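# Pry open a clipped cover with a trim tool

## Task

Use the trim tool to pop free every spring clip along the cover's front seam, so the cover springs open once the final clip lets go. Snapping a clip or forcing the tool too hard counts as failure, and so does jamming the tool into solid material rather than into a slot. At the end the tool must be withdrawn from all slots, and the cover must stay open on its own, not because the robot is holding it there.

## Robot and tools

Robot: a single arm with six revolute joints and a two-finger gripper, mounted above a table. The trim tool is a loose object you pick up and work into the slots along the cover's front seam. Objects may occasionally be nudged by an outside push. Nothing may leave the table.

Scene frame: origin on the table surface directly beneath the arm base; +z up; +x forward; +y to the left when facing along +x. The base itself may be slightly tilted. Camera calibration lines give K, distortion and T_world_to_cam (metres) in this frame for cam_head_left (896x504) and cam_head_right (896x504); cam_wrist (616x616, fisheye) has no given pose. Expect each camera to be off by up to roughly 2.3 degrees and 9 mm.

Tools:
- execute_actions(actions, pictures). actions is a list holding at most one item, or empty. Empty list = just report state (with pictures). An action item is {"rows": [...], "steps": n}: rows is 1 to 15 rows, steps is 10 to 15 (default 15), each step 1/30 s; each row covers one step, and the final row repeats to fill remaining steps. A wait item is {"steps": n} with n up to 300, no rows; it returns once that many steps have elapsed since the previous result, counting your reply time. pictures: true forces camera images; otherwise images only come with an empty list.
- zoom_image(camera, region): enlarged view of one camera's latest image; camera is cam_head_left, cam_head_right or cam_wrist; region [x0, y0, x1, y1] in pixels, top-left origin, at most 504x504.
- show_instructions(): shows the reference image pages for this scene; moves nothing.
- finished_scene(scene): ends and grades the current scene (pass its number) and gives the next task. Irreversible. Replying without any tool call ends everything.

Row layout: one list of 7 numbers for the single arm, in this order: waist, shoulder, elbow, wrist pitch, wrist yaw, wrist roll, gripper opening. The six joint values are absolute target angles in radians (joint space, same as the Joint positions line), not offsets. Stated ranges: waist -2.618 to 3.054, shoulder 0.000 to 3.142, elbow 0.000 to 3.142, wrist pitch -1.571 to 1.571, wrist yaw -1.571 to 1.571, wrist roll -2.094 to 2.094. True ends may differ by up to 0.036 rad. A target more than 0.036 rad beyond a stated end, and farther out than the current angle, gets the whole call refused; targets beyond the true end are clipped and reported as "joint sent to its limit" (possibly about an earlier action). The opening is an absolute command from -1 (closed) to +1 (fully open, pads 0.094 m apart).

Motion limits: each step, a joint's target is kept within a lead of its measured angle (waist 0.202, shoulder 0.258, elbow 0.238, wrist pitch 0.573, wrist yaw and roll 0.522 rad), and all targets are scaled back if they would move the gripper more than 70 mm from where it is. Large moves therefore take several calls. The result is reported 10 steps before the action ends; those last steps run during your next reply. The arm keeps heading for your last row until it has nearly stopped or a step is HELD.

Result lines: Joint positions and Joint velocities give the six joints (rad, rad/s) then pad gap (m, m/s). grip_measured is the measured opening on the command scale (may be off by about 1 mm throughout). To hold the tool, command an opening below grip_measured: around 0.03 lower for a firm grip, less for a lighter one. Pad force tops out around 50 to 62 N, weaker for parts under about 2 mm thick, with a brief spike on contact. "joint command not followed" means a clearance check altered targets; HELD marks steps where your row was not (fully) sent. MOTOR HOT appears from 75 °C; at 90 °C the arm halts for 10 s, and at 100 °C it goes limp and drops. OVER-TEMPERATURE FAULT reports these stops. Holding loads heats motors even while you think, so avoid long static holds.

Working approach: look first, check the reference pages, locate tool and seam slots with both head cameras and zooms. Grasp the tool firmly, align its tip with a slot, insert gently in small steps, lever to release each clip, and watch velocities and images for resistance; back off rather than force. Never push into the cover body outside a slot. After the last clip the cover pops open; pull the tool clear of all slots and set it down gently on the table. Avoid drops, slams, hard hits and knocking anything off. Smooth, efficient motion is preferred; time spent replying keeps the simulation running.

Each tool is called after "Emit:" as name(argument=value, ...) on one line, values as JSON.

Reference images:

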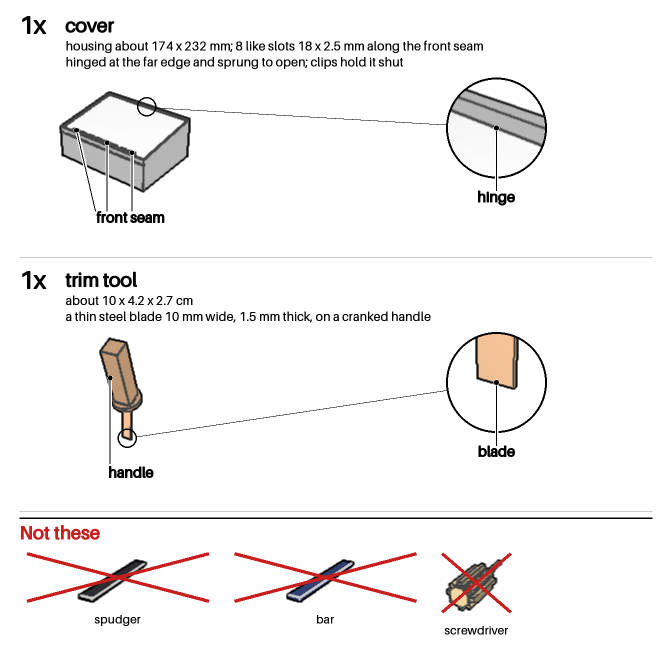

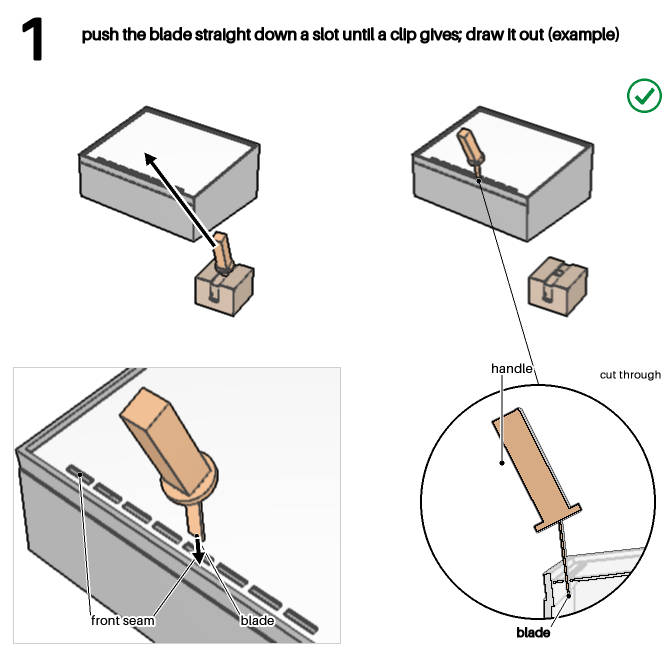

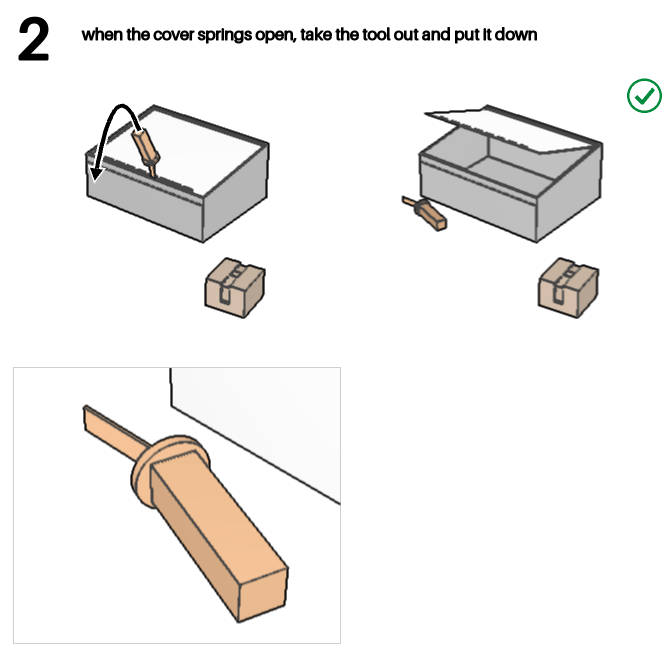

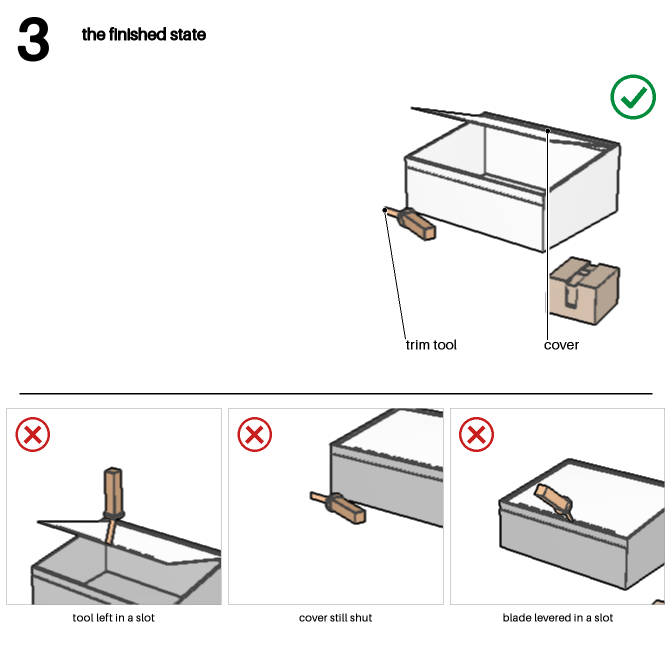

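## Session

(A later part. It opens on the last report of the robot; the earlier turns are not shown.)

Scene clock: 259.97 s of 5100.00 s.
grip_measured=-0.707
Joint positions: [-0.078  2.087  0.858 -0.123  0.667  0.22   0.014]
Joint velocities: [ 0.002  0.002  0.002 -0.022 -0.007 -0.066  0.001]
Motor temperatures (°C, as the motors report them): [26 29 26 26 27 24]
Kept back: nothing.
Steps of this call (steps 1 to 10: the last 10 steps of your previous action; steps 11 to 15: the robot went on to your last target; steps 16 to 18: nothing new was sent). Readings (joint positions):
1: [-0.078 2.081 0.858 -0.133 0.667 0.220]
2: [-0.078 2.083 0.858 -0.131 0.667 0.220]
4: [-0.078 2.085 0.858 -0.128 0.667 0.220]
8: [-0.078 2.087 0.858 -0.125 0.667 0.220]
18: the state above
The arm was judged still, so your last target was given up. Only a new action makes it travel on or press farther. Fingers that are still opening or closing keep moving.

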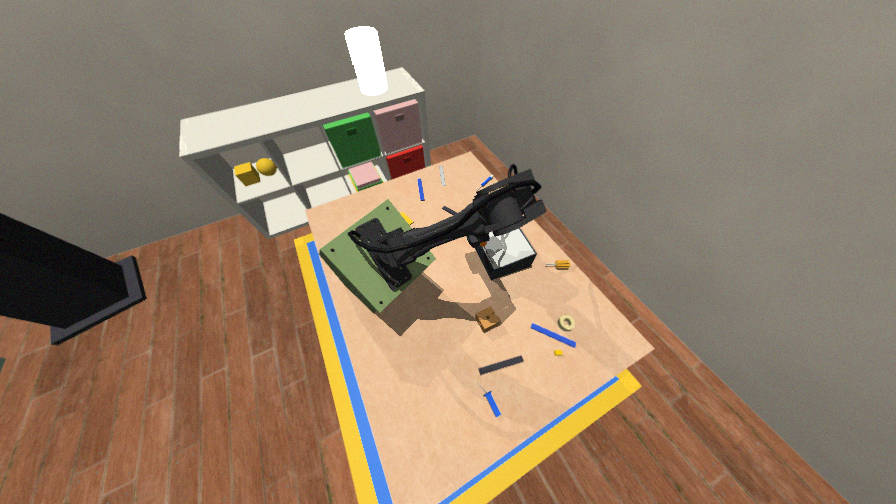

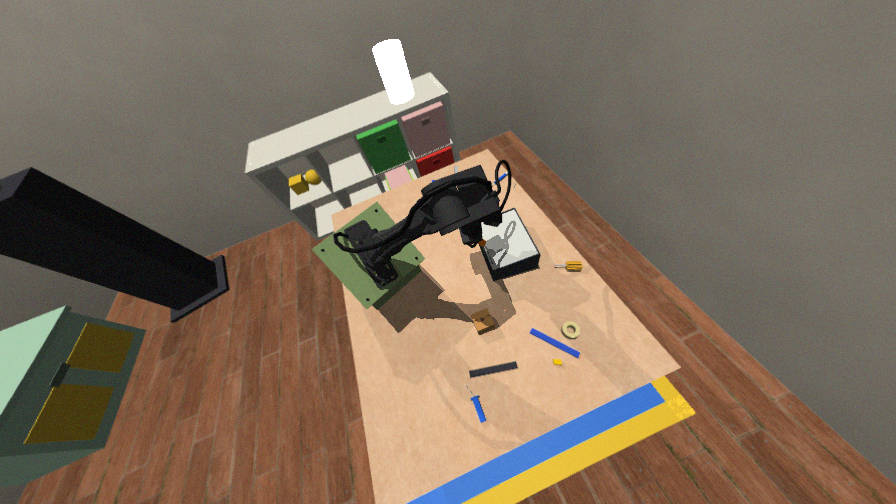

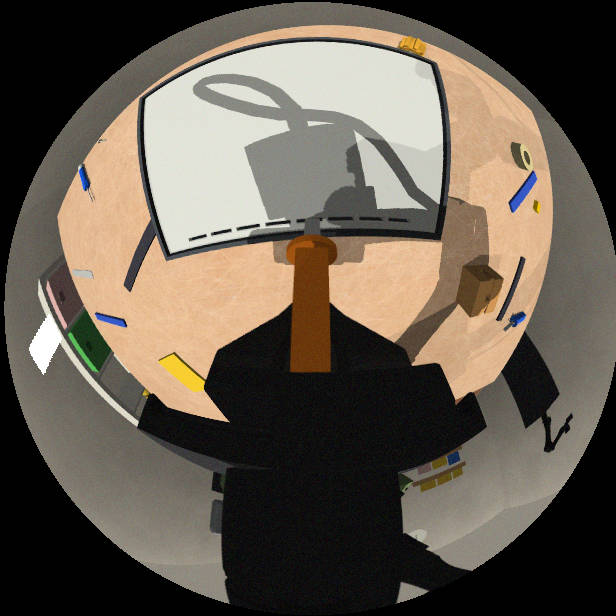

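Emit:
execute_actions(actions=[{"rows": [[-0.078,2.1,0.84,-0.14,0.677,0.229,-0.76],[-0.078,2.1,0.84,-0.14,0.677,0.229,-0.76],[-0.078,2.1,0.84,-0.135,0.677,0.229,-0.76]], "steps": 10}])

Emit:
execute_actions(actions=[{"steps": 16}], pictures=true)

Emit:
zoom_image(camera="cam_wrist", region=[275, 195, 350, 245])

Scene clock: 260.80 s of 5100.00 s.
grip_measured=-0.707
Joint positions: [-0.078  2.087  0.858 -0.123  0.667  0.22   0.014]
Joint velocities: [ 0.002  0.017 -0.012  0.037 -0.007  0.051  0.001]
Motor temperatures (°C, as the motors report them): [26 29 26 26 27 24]
Kept back: the last 10 steps of this action.
Steps of this call (steps 1 to 25: nothing new was sent). Readings (joint positions):
1: [-0.078 2.087 0.858 -0.123 0.667 0.220]
2: [-0.078 2.087 0.858 -0.123 0.667 0.220]
4: [-0.078 2.087 0.858 -0.123 0.667 0.220]
8: [-0.078 2.087 0.858 -0.123 0.667 0.220]
25: the state above

Scene clock: 261.33 s of 5100.00 s.
grip_measured=-0.707
Joint positions: [-0.078  2.087  0.858 -0.124  0.667  0.22   0.014]
Joint velocities: [ 0.002 -0.002 -0.017  0.007 -0.022  0.007 -0.   ]
Motor temperatures (°C, as the motors report them): [26 29 26 26 27 24]
Kept back: nothing.
Steps of this call (steps 1 to 10: the last 10 steps of your previous action; steps 11 to 15: the robot went on to your last target; step 16: nothing new was sent). Readings (joint positions):
1: [-0.078 2.087 0.858 -0.123 0.667 0.220]
2: [-0.078 2.087 0.858 -0.124 0.667 0.220]
4: [-0.078 2.087 0.858 -0.124 0.667 0.220]
8: [-0.078 2.087 0.858 -0.124 0.667 0.220]
16: the state above
The arm was judged still, so your last target was given up. Only a new action makes it travel on or press farther. Fingers that are still opening or closing keep moving.

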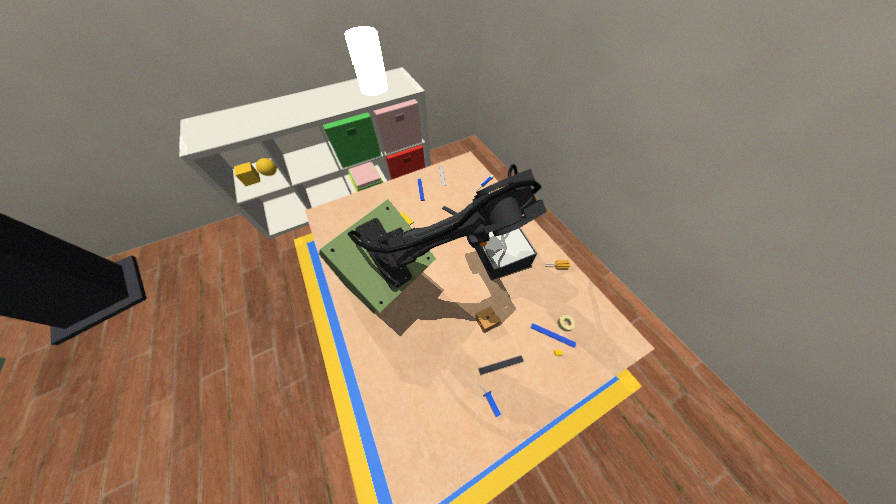

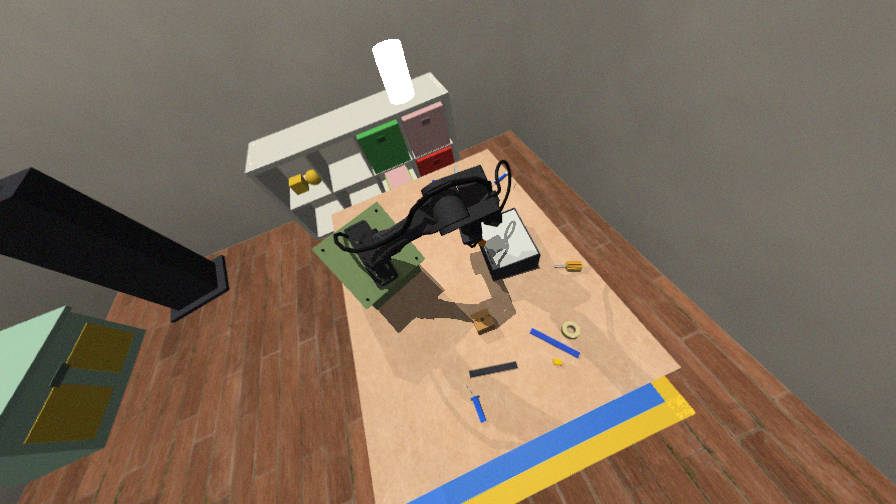

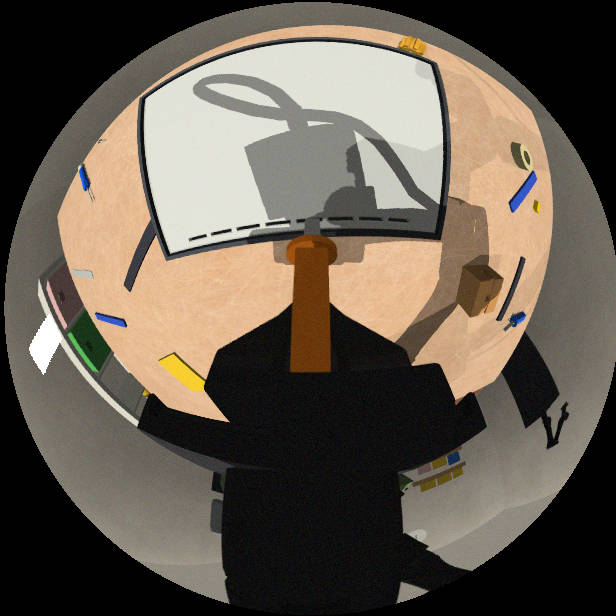

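Region (275, 195, 350, 245) of cam_wrist's 616x616 image, scaled by 6.720, with more detail than that image has.

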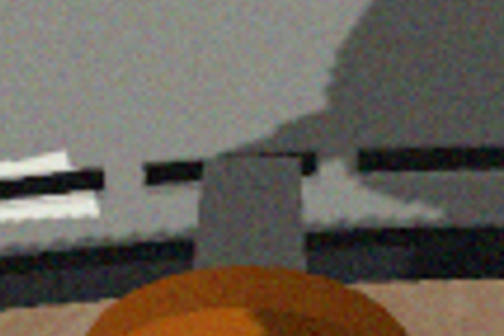

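Needs a larger pulse.

Emit:
execute_actions(actions=[{"rows": [[-0.078,2.1,0.84,-0.155,0.677,0.229,-0.76],[-0.078,2.1,0.84,-0.155,0.677,0.229,-0.76],[-0.078,2.1,0.84,-0.145,0.677,0.229,-0.76]], "steps": 10}])

Emit:
execute_actions(actions=[{"steps": 16}], pictures=true)

Emit:
zoom_image(camera="cam_wrist", region=[275, 195, 350, 245])

Scene clock: 261.67 s of 5100.00 s.
grip_measured=-0.707
Joint positions: [-0.078  2.087  0.858 -0.124  0.667  0.22   0.014]
Joint velocities: [-0.012 -0.017  0.007 -0.051 -0.007  0.037 -0.001]
Motor temperatures (°C, as the motors report them): [26 29 26 26 27 24]
Kept back: the last 10 steps of this action.
Steps of this call (steps 1 to 10: nothing new was sent). Readings (joint positions):
1: [-0.078 2.087 0.858 -0.124 0.667 0.220]
2: [-0.078 2.087 0.858 -0.124 0.667 0.220]
4: [-0.078 2.087 0.858 -0.124 0.667 0.220]
8: [-0.078 2.087 0.858 -0.124 0.667 0.220]
10: the state above

Scene clock: 262.20 s of 5100.00 s.
grip_measured=-0.707
Joint positions: [-0.078  2.087  0.858 -0.128  0.667  0.22   0.014]
Joint velocities: [ 0.017 -0.012 -0.012  0.007 -0.051  0.037  0.   ]
Motor temperatures (°C, as the motors report them): [26 29 26 26 27 24]
Kept back: nothing.
Steps of this call (steps 1 to 10: the last 10 steps of your previous action; steps 11 to 15: the robot went on to your last target; step 16: nothing new was sent). Readings (joint positions):
1: [-0.078 2.087 0.858 -0.125 0.667 0.220]
2: [-0.078 2.087 0.858 -0.127 0.667 0.220]
4: [-0.078 2.087 0.858 -0.128 0.667 0.220]
8: [-0.078 2.087 0.858 -0.128 0.667 0.220]
16: the state above
The arm was judged still, so your last target was given up. Only a new action makes it travel on or press farther. Fingers that are still opening or closing keep moving.

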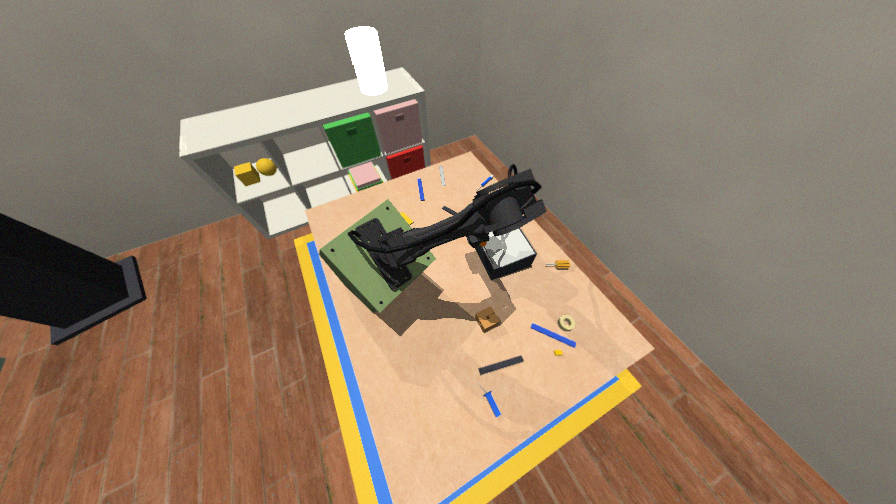

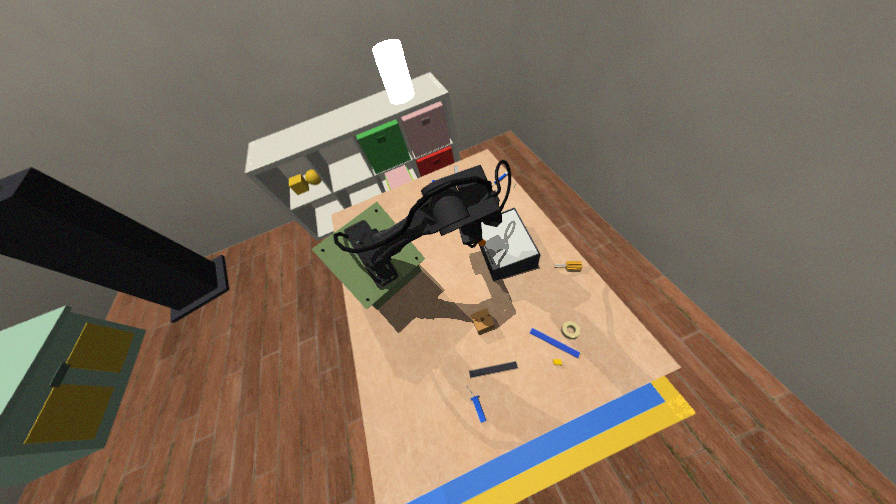

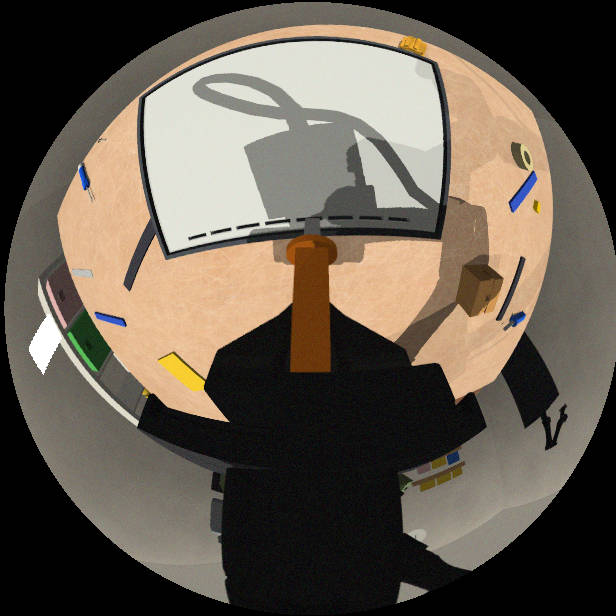

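Region (275, 195, 350, 245) of cam_wrist's 616x616 image, scaled by 6.720, with more detail than that image has.

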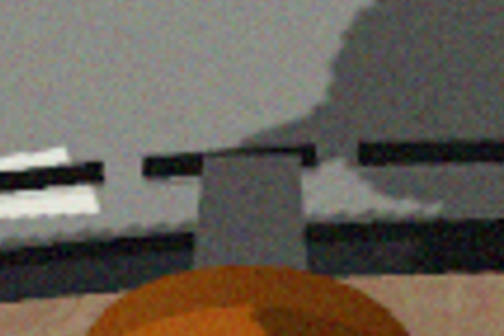

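Emit:
execute_actions(actions=[{"rows": [[-0.078,2.112,0.84,-0.1,0.677,0.229,-0.76],[-0.078,2.113,0.84,-0.104,0.677,0.229,-0.76],[-0.078,2.11,0.84,-0.108,0.677,0.229,-0.76]], "steps": 10}])

Emit:
execute_actions(actions=[{"steps": 18}], pictures=true)

Emit:
zoom_image(camera="cam_wrist", region=[275, 195, 350, 245])

Scene clock: 262.87 s of 5100.00 s.
grip_measured=-0.707
Joint positions: [-0.078  2.087  0.858 -0.128  0.667  0.22   0.014]
Joint velocities: [ 0.007  0.002 -0.012 -0.037 -0.022  0.007  0.001]
Motor temperatures (°C, as the motors report them): [26 29 26 26 27 24]
Kept back: the last 10 steps of this action.
Steps of this call (steps 1 to 20: nothing new was sent). Readings (joint positions):
1: [-0.078 2.087 0.858 -0.128 0.667 0.220]
2: [-0.078 2.087 0.858 -0.128 0.667 0.220]
4: [-0.078 2.087 0.858 -0.128 0.667 0.220]
8: [-0.078 2.087 0.858 -0.128 0.667 0.220]
20: the state above

Scene clock: 263.47 s of 5100.00 s.
grip_measured=-0.707
Joint positions: [-0.078  2.092  0.858 -0.119  0.667  0.22   0.014]
Joint velocities: [-0.002 -0.002  0.012 -0.007  0.051  0.037 -0.   ]
Motor temperatures (°C, as the motors report them): [26 29 26 26 27 24]
Kept back: nothing.
Steps of this call (steps 1 to 10: the last 10 steps of your previous action; steps 11 to 15: the robot went on to your last target; steps 16 to 18: nothing new was sent). Readings (joint positions):
1: [-0.078 2.087 0.858 -0.125 0.667 0.220]
2: [-0.078 2.089 0.858 -0.123 0.667 0.220]
4: [-0.078 2.091 0.858 -0.121 0.667 0.220]
8: [-0.078 2.092 0.858 -0.119 0.667 0.220]
18: the state above
The arm was judged still, so your last target was given up. Only a new action makes it travel on or press farther. Fingers that are still opening or closing keep moving.

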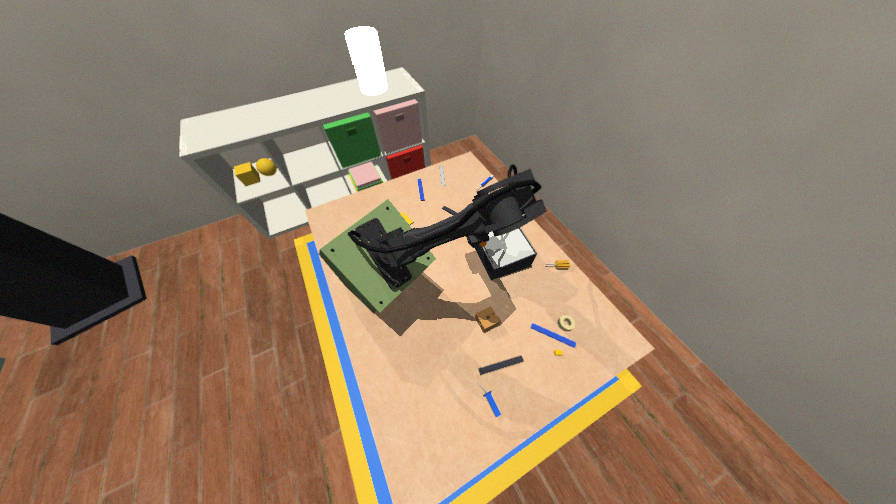

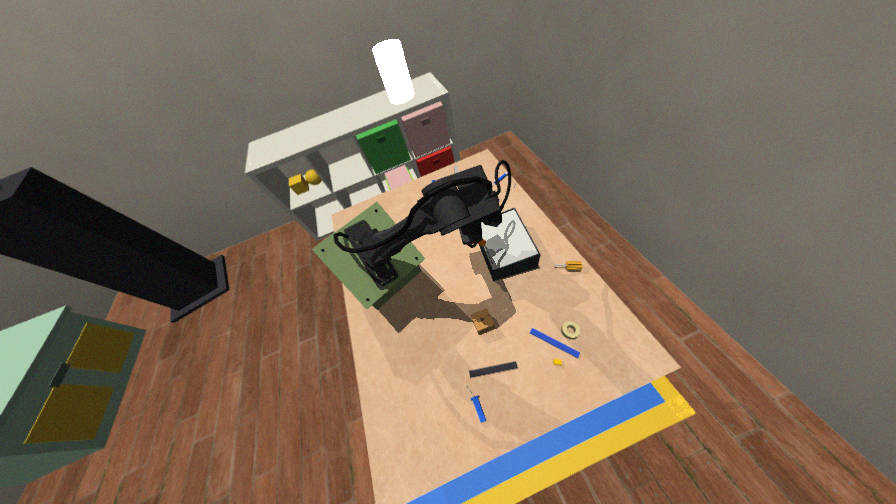

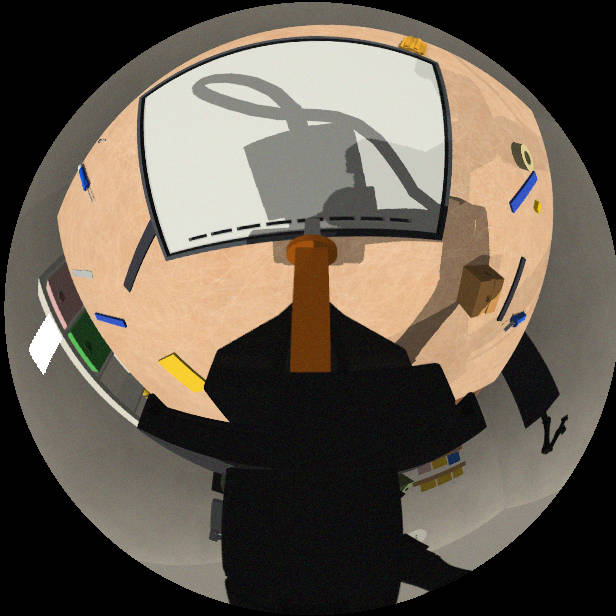

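Region (275, 195, 350, 245) of cam_wrist's 616x616 image, scaled by 6.720, with more detail than that image has.

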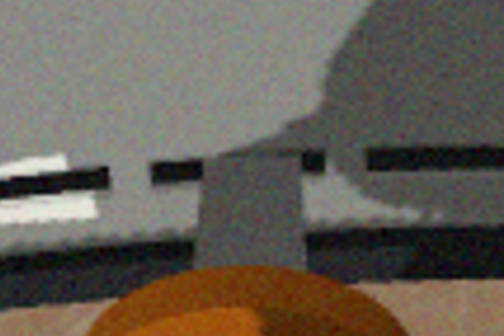

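Emit:
execute_actions(actions=[{"rows": [[-0.078,2.112,0.84,-0.1,0.67,0.229,-0.76],[-0.078,2.114,0.84,-0.098,0.665,0.229,-0.76],[-0.078,2.116,0.84,-0.096,0.66,0.229,-0.76],[-0.078,2.118,0.84,-0.094,0.655,0.229,-0.76],[-0.078,2.12,0.84,-0.092,0.65,0.229,-0.76],[-0.078,2.122,0.84,-0.09,0.65,0.229,-0.76],[-0.078,2.124,0.84,-0.088,0.65,0.229,-0.76],[-0.078,2.126,0.84,-0.086,0.65,0.229,-0.76],[-0.078,2.128,0.84,-0.084,0.65,0.229,-0.76],[-0.078,2.13,0.84,-0.082,0.65,0.229,-0.76],[-0.078,2.132,0.84,-0.08,0.65,0.229,-0.76],[-0.078,2.134,0.84,-0.078,0.65,0.229,-0.76]], "steps": 12}])

Emit:
execute_actions(actions=[{"steps": 18}], pictures=true)

Emit:
zoom_image(camera="cam_wrist", region=[275, 195, 350, 245])

Scene clock: 265.70 s of 5100.00 s.
grip_measured=-0.707
Joint positions: [-0.078  2.092  0.858 -0.117  0.667  0.22   0.014]
Joint velocities: [-0.012 -0.002  0.002  0.051 -0.007  0.022  0.001]
Motor temperatures (°C, as the motors report them): [26 29 26 26 27 24]
Steps of this call (steps 1 to 65: nothing new was sent; steps 66 to 67: the first 2 steps of this action). Readings (joint positions):
66: [-0.078 2.092 0.858 -0.118 0.667 0.220]
67: the state above

Scene clock: 266.30 s of 5100.00 s.
grip_measured=-0.707
Joint positions: [-0.078  2.115  0.858 -0.086  0.662  0.22   0.014]
Joint velocities: [ 0.007  0.002  0.007 -0.051  0.066  0.022  0.001]
Motor temperatures (°C, as the motors report them): [26 29 26 26 27 24]
Kept back: nothing.
Steps of this call (steps 1 to 10: the last 10 steps of your previous action; steps 11 to 18: the robot went on to your last target). Readings (joint positions):
1: [-0.078 2.092 0.858 -0.116 0.667 0.220]
2: [-0.078 2.092 0.858 -0.115 0.667 0.220]
4: [-0.078 2.096 0.858 -0.111 0.665 0.220]
8: [-0.078 2.108 0.858 -0.098 0.663 0.220]
18: the state above

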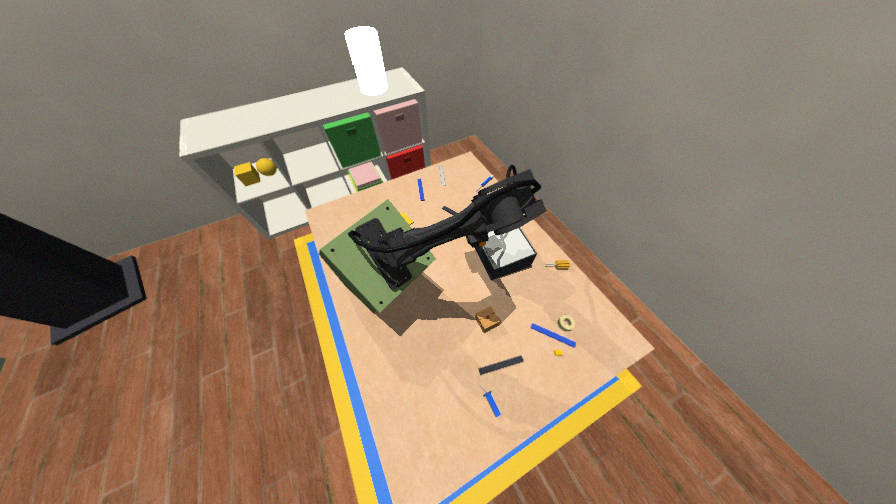

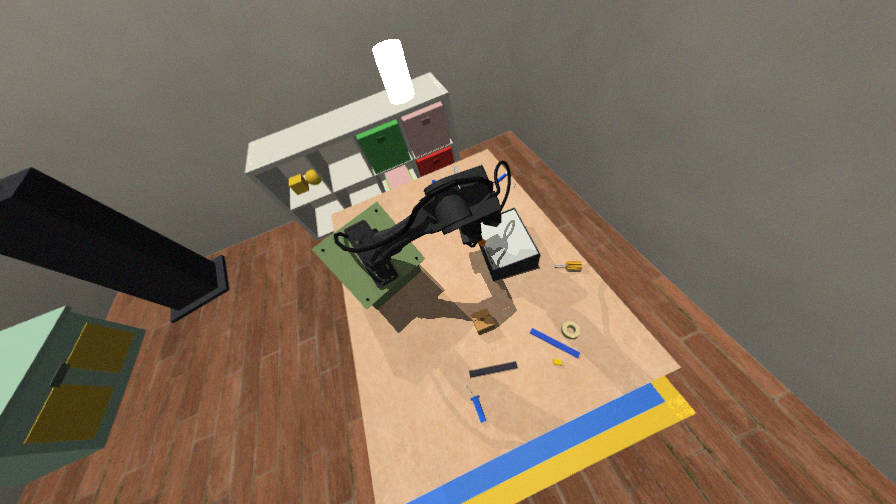

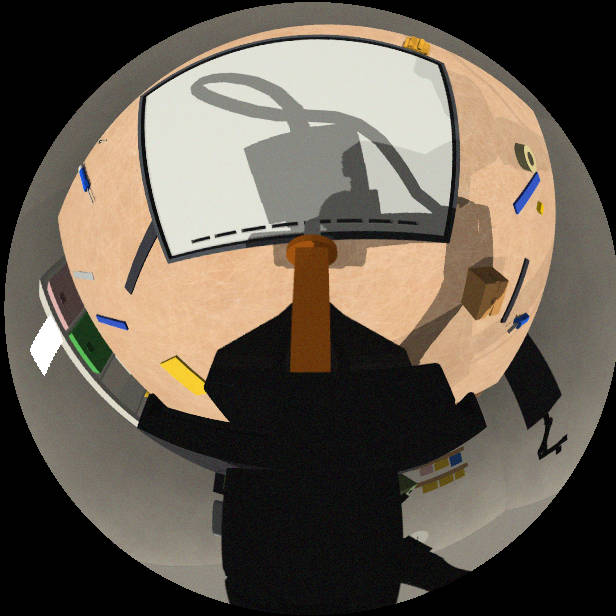

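Region (275, 195, 350, 245) of cam_wrist's 616x616 image, scaled by 6.720, with more detail than that image has.

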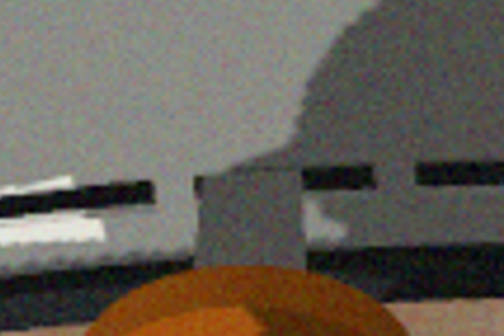

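Emit:
execute_actions(actions=[{"rows": [[-0.095,2.13,0.84,-0.078,0.65,0.229,-0.76],[-0.095,2.13,0.84,-0.078,0.65,0.229,-0.76],[-0.092,2.13,0.84,-0.078,0.65,0.229,-0.76],[-0.09,2.13,0.84,-0.078,0.65,0.229,-0.76]], "steps": 10}])

Emit:
execute_actions(actions=[{"steps": 16}], pictures=true)

Emit:
zoom_image(camera="cam_wrist", region=[275, 195, 350, 245])

Scene clock: 266.93 s of 5100.00 s.
grip_measured=-0.707
Joint positions: [-0.078  2.115  0.858 -0.086  0.662  0.22   0.014]
Joint velocities: [ 0.007 -0.002  0.002  0.022  0.007  0.007  0.   ]
Motor temperatures (°C, as the motors report them): [26 29 26 26 27 24]
Kept back: the last 10 steps of this action.
Steps of this call (steps 1 to 15: the robot went on to your last target; steps 16 to 19: nothing new was sent). Readings (joint positions):
1: [-0.078 2.115 0.858 -0.086 0.662 0.220]
2: [-0.078 2.115 0.858 -0.086 0.662 0.220]
4: [-0.078 2.115 0.858 -0.086 0.662 0.220]
8: [-0.078 2.115 0.858 -0.086 0.662 0.220]
19: the state above

Scene clock: 267.47 s of 5100.00 s.
grip_measured=-0.707
Joint positions: [-0.086  2.115  0.858 -0.082  0.66   0.22   0.014]
Joint velocities: [ 0.007  0.017 -0.007  0.037 -0.022 -0.066 -0.001]
Motor temperatures (°C, as the motors report them): [26 29 26 26 27 24]
Kept back: nothing.
Steps of this call (steps 1 to 10: the last 10 steps of your previous action; steps 11 to 15: the robot went on to your last target; step 16: nothing new was sent). Readings (joint positions):
1: [-0.079 2.115 0.858 -0.086 0.661 0.220]
2: [-0.081 2.115 0.858 -0.085 0.660 0.220]
4: [-0.085 2.115 0.858 -0.083 0.660 0.220]
8: [-0.086 2.115 0.858 -0.082 0.660 0.220]
16: the state above
The arm was judged still, so your last target was given up. Only a new action makes it travel on or press farther. Fingers that are still opening or closing keep moving.

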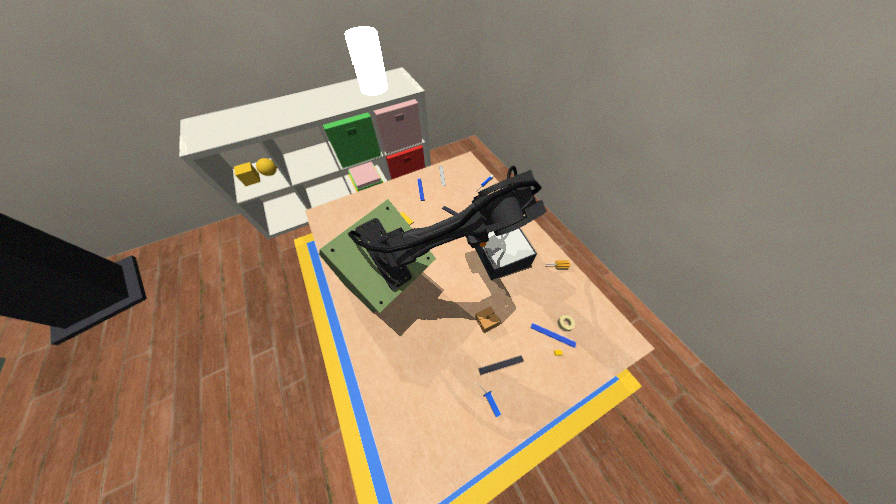

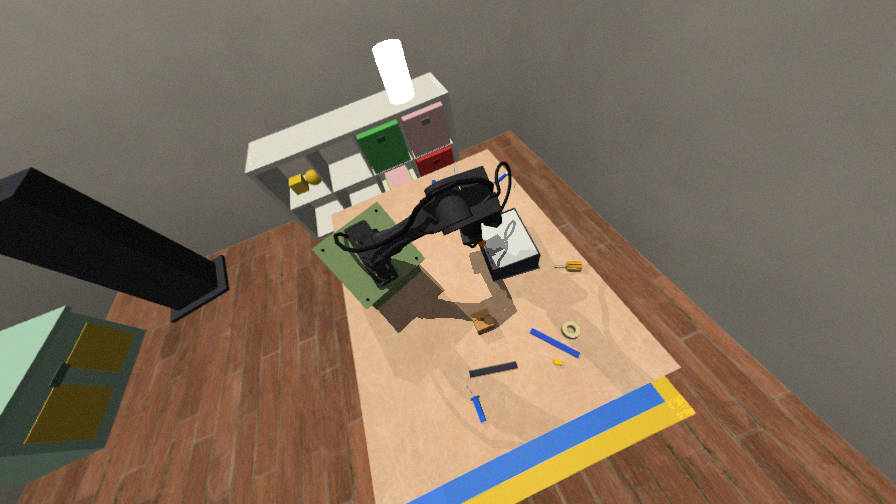

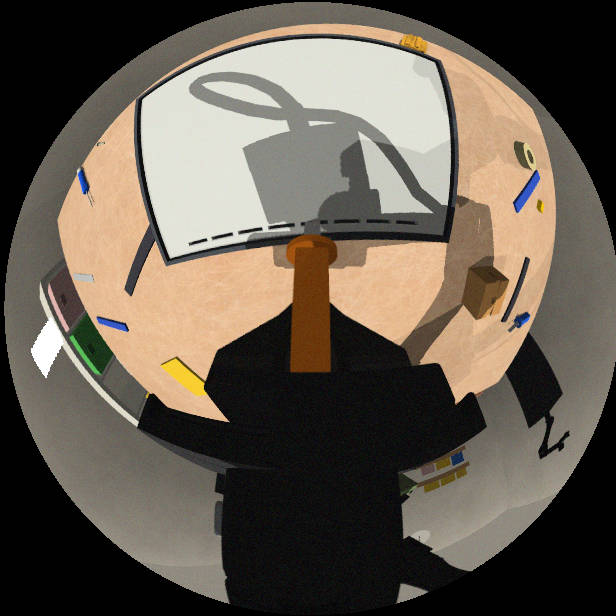

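Region (275, 195, 350, 245) of cam_wrist's 616x616 image, scaled by 6.720, with more detail than that image has.

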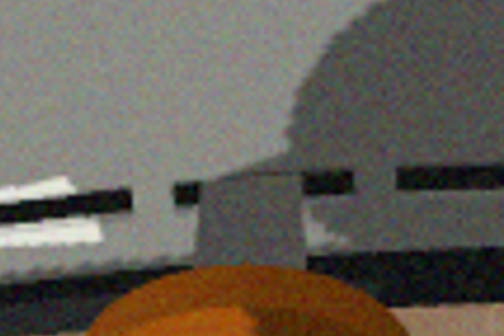

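Emit:
execute_actions(actions=[{"rows": [[-0.094,2.134,0.84,-0.07,0.645,0.229,-0.76],[-0.095,2.136,0.84,-0.068,0.645,0.229,-0.76],[-0.096,2.138,0.84,-0.066,0.645,0.229,-0.76],[-0.097,2.14,0.84,-0.064,0.645,0.229,-0.76],[-0.098,2.142,0.84,-0.062,0.645,0.229,-0.76],[-0.099,2.144,0.84,-0.06,0.645,0.229,-0.76],[-0.1,2.146,0.84,-0.058,0.645,0.229,-0.76],[-0.101,2.148,0.84,-0.056,0.645,0.229,-0.76],[-0.102,2.15,0.84,-0.054,0.645,0.229,-0.76],[-0.102,2.152,0.84,-0.052,0.645,0.229,-0.76]], "steps": 10}])

Emit:
execute_actions(actions=[{"steps": 18}], pictures=true)

Emit:
zoom_image(camera="cam_wrist", region=[275, 195, 350, 245])

Scene clock: 268.30 s of 5100.00 s.
grip_measured=-0.707
Joint positions: [-0.086  2.115  0.858 -0.082  0.66   0.22   0.014]
Joint velocities: [-0.002 -0.007 -0.002  0.081  0.095  0.037 -0.001]
Motor temperatures (°C, as the motors report them): [26 29 26 26 27 24]
Kept back: the last 10 steps of this action.
Steps of this call (steps 1 to 25: nothing new was sent). Readings (joint positions):
1: [-0.086 2.115 0.858 -0.082 0.660 0.220]
2: [-0.086 2.115 0.858 -0.082 0.660 0.220]
4: [-0.086 2.115 0.858 -0.082 0.660 0.220]
8: [-0.086 2.115 0.858 -0.082 0.660 0.220]
25: the state above

Scene clock: 268.90 s of 5100.00 s.
grip_measured=-0.707
Joint positions: [-0.092  2.123  0.858 -0.07   0.656  0.221  0.014]
Joint velocities: [ 0.017 -0.012 -0.007  0.037 -0.022 -0.022 -0.   ]
Motor temperatures (°C, as the motors report them): [26 29 26 26 27 24]
Kept back: nothing.
Steps of this call (steps 1 to 10: the last 10 steps of your previous action; steps 11 to 18: the robot went on to your last target). Readings (joint positions):
1: [-0.086 2.115 0.858 -0.081 0.659 0.220]
2: [-0.086 2.115 0.858 -0.080 0.659 0.220]
4: [-0.087 2.115 0.858 -0.079 0.657 0.220]
8: [-0.092 2.122 0.858 -0.070 0.656 0.220]
18: the state above

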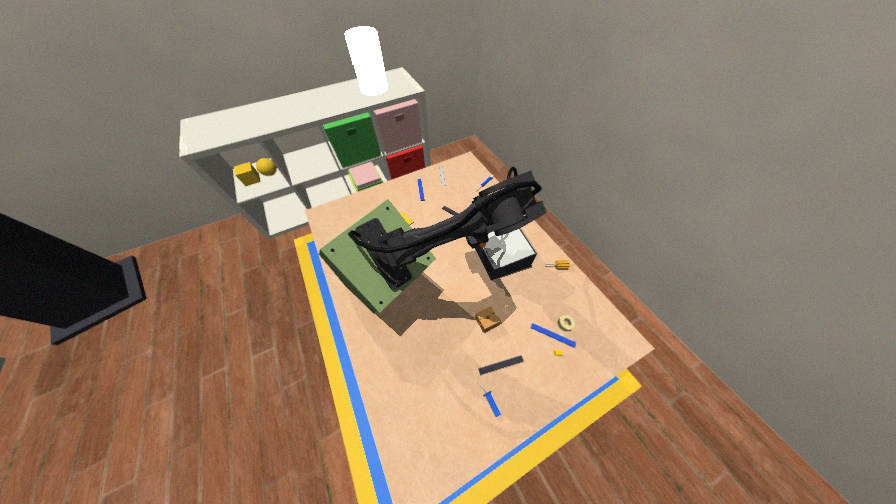

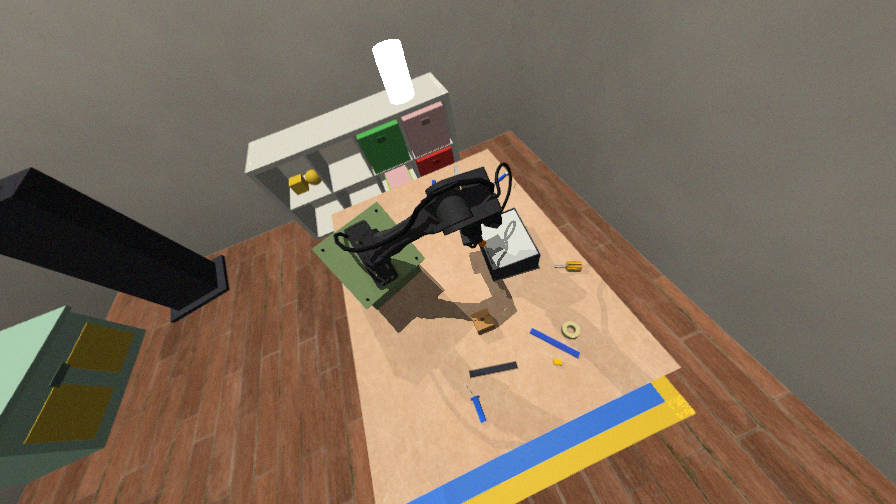

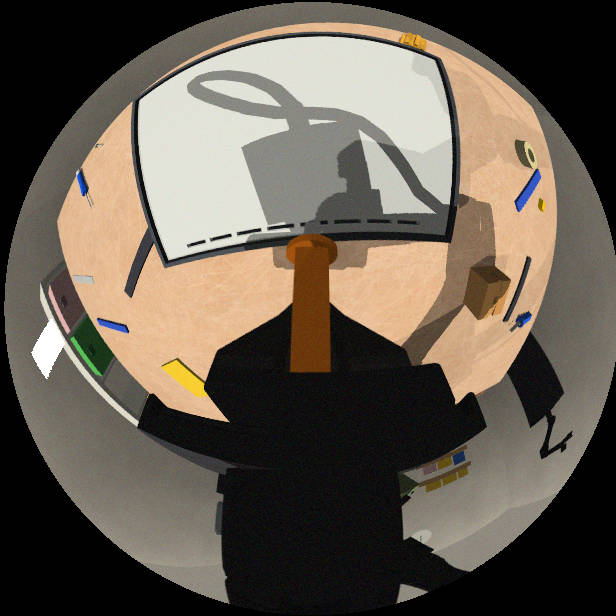

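Region (275, 195, 350, 245) of cam_wrist's 616x616 image, scaled by 6.720, with more detail than that image has.

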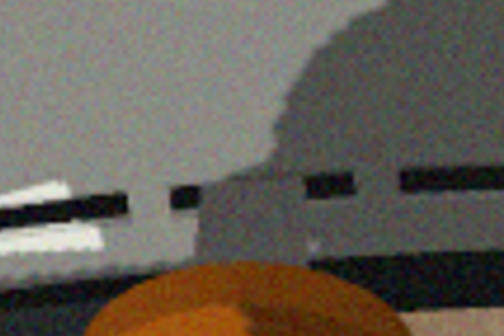

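Emit:
execute_actions(actions=[{"rows": [[-0.092,2.108,0.84,-0.095,0.66,0.229,-0.76],[-0.092,2.103,0.84,-0.1,0.66,0.229,-0.76],[-0.092,2.098,0.84,-0.106,0.66,0.229,-0.76],[-0.092,2.093,0.84,-0.111,0.66,0.229,-0.76],[-0.092,2.088,0.84,-0.117,0.66,0.229,-0.76],[-0.092,2.083,0.84,-0.122,0.66,0.229,-0.76],[-0.092,2.078,0.84,-0.128,0.66,0.229,-0.76],[-0.092,2.073,0.84,-0.133,0.66,0.229,-0.76],[-0.092,2.068,0.84,-0.139,0.66,0.229,-0.76],[-0.092,2.063,0.84,-0.144,0.66,0.229,-0.76],[-0.092,2.058,0.84,-0.15,0.66,0.229,-0.76],[-0.092,2.053,0.84,-0.155,0.66,0.229,-0.76],[-0.092,2.048,0.84,-0.161,0.66,0.229,-0.76],[-0.092,2.043,0.84,-0.166,0.66,0.229,-0.76],[-0.092,2.04,0.84,-0.17,0.66,0.229,-0.76]], "steps": 15}])

Emit:
execute_actions(actions=[{"steps": 16}])

Scene clock: 270.23 s of 5100.00 s.
grip_measured=-0.707
Joint positions: [-0.092  2.112  0.858 -0.08   0.656  0.221  0.014]
Joint velocities: [ 0.007 -0.105 -0.017 -0.154 -0.051 -0.037 -0.   ]
Motor temperatures (°C, as the motors report them): [26 29 26 26 27 24]
Steps of this call (steps 1 to 15: the robot went on to your last target; steps 16 to 35: nothing new was sent; steps 36 to 40: the first 5 steps of this action). Readings (joint positions):
36: [-0.092 2.122 0.858 -0.071 0.656 0.221]
37: [-0.092 2.120 0.858 -0.071 0.656 0.221]
39: [-0.092 2.115 0.858 -0.075 0.656 0.221]
40: the state above

Scene clock: 270.77 s of 5100.00 s.
grip_measured=-0.707
Joint positions: [-0.092  2.055  0.858 -0.149  0.648  0.221  0.014]
Joint velocities: [-0.007 -0.012  0.002  0.037  0.007 -0.037 -0.   ]
Motor temperatures (°C, as the motors report them): [26 29 26 26 27 24]
Kept back: nothing.
Steps of this call (steps 1 to 10: the last 10 steps of your previous action; steps 11 to 16: the robot went on to your last target). Readings (joint positions):
1: [-0.092 2.108 0.858 -0.085 0.656 0.221]
2: [-0.092 2.103 0.858 -0.090 0.656 0.221]
4: [-0.092 2.094 0.858 -0.102 0.656 0.221]
8: [-0.092 2.076 0.858 -0.126 0.650 0.221]
16: the state above

Emit:
execute_actions(actions=[{"rows": [[-0.06,2.055,0.84,-0.15,0.67,0.24,-0.76],[-0.05,2.055,0.84,-0.15,0.675,0.25,-0.76],[-0.04,2.055,0.84,-0.15,0.68,0.26,-0.76],[-0.03,2.06,0.84,-0.148,0.685,0.27,-0.76],[-0.02,2.07,0.84,-0.144,0.69,0.28,-0.76],[-0.01,2.08,0.84,-0.14,0.693,0.29,-0.76],[-0.002,2.09,0.84,-0.135,0.693,0.30,-0.76],[-0.002,2.1,0.84,-0.13,0.693,0.302,-0.76],[-0.002,2.11,0.84,-0.125,0.693,0.302,-0.76],[-0.002,2.118,0.84,-0.12,0.693,0.302,-0.76],[-0.002,2.12,0.84,-0.118,0.693,0.302,-0.76]], "steps": 15}])

Emit:
execute_actions(actions=[{"steps": 22}], pictures=true)

Emit:
zoom_image(camera="cam_wrist", region=[275, 195, 350, 245])

Scene clock: 271.83 s of 5100.00 s.
grip_measured=-0.707
Joint positions: [-0.062  2.055  0.858 -0.154  0.665  0.243  0.014]
Joint velocities: [ 0.31  -0.007  0.002  0.022  0.125  0.212  0.001]
Motor temperatures (°C, as the motors report them): [26 29 26 26 27 24]
Steps of this call (steps 1 to 15: the robot went on to your last target; steps 16 to 27: nothing new was sent; steps 28 to 32: the first 5 steps of this action). Readings (joint positions):
28: [-0.091 2.055 0.858 -0.154 0.650 0.222]
29: [-0.088 2.055 0.858 -0.154 0.654 0.226]
31: [-0.073 2.055 0.858 -0.154 0.661 0.236]
32: the state above

Scene clock: 272.57 s of 5100.00 s.
grip_measured=-0.707
Joint positions: [-0.014  2.11   0.858 -0.133  0.68   0.292  0.014]
Joint velocities: [ 0.002 -0.012 -0.002  0.037 -0.007 -0.007 -0.002]
Motor temperatures (°C, as the motors report them): [26 29 26 26 27 24]
Kept back: nothing.
Steps of this call (steps 1 to 10: the last 10 steps of your previous action; steps 11 to 22: the robot went on to your last target). Readings (joint positions):
1: [-0.051 2.055 0.858 -0.154 0.668 0.250]
2: [-0.039 2.057 0.858 -0.153 0.671 0.258]
4: [-0.020 2.070 0.858 -0.145 0.675 0.270]
8: [-0.014 2.105 0.858 -0.138 0.676 0.283]
22: the state above

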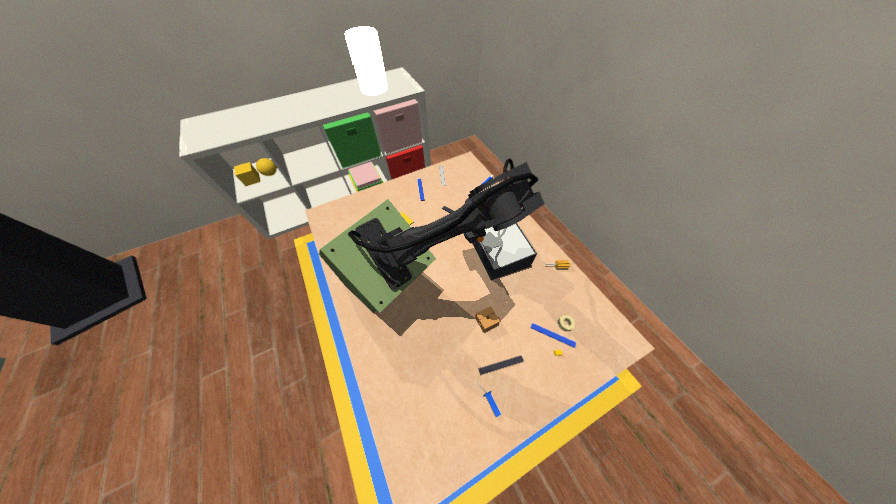

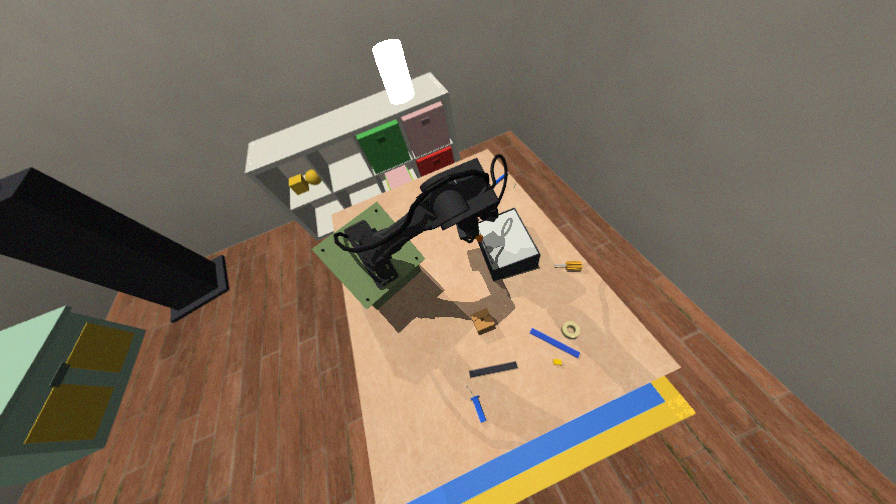

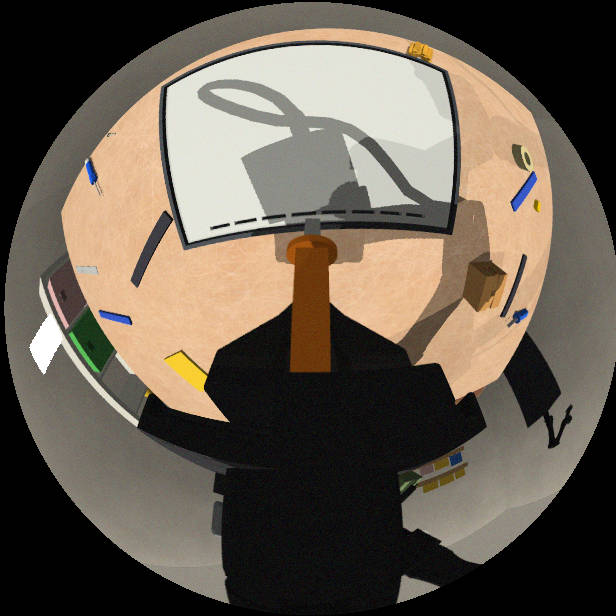

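Region (275, 195, 350, 245) of cam_wrist's 616x616 image, scaled by 6.720, with more detail than that image has.

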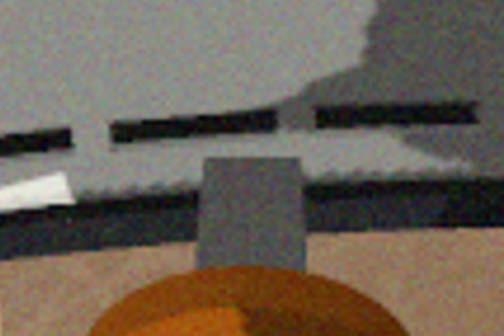

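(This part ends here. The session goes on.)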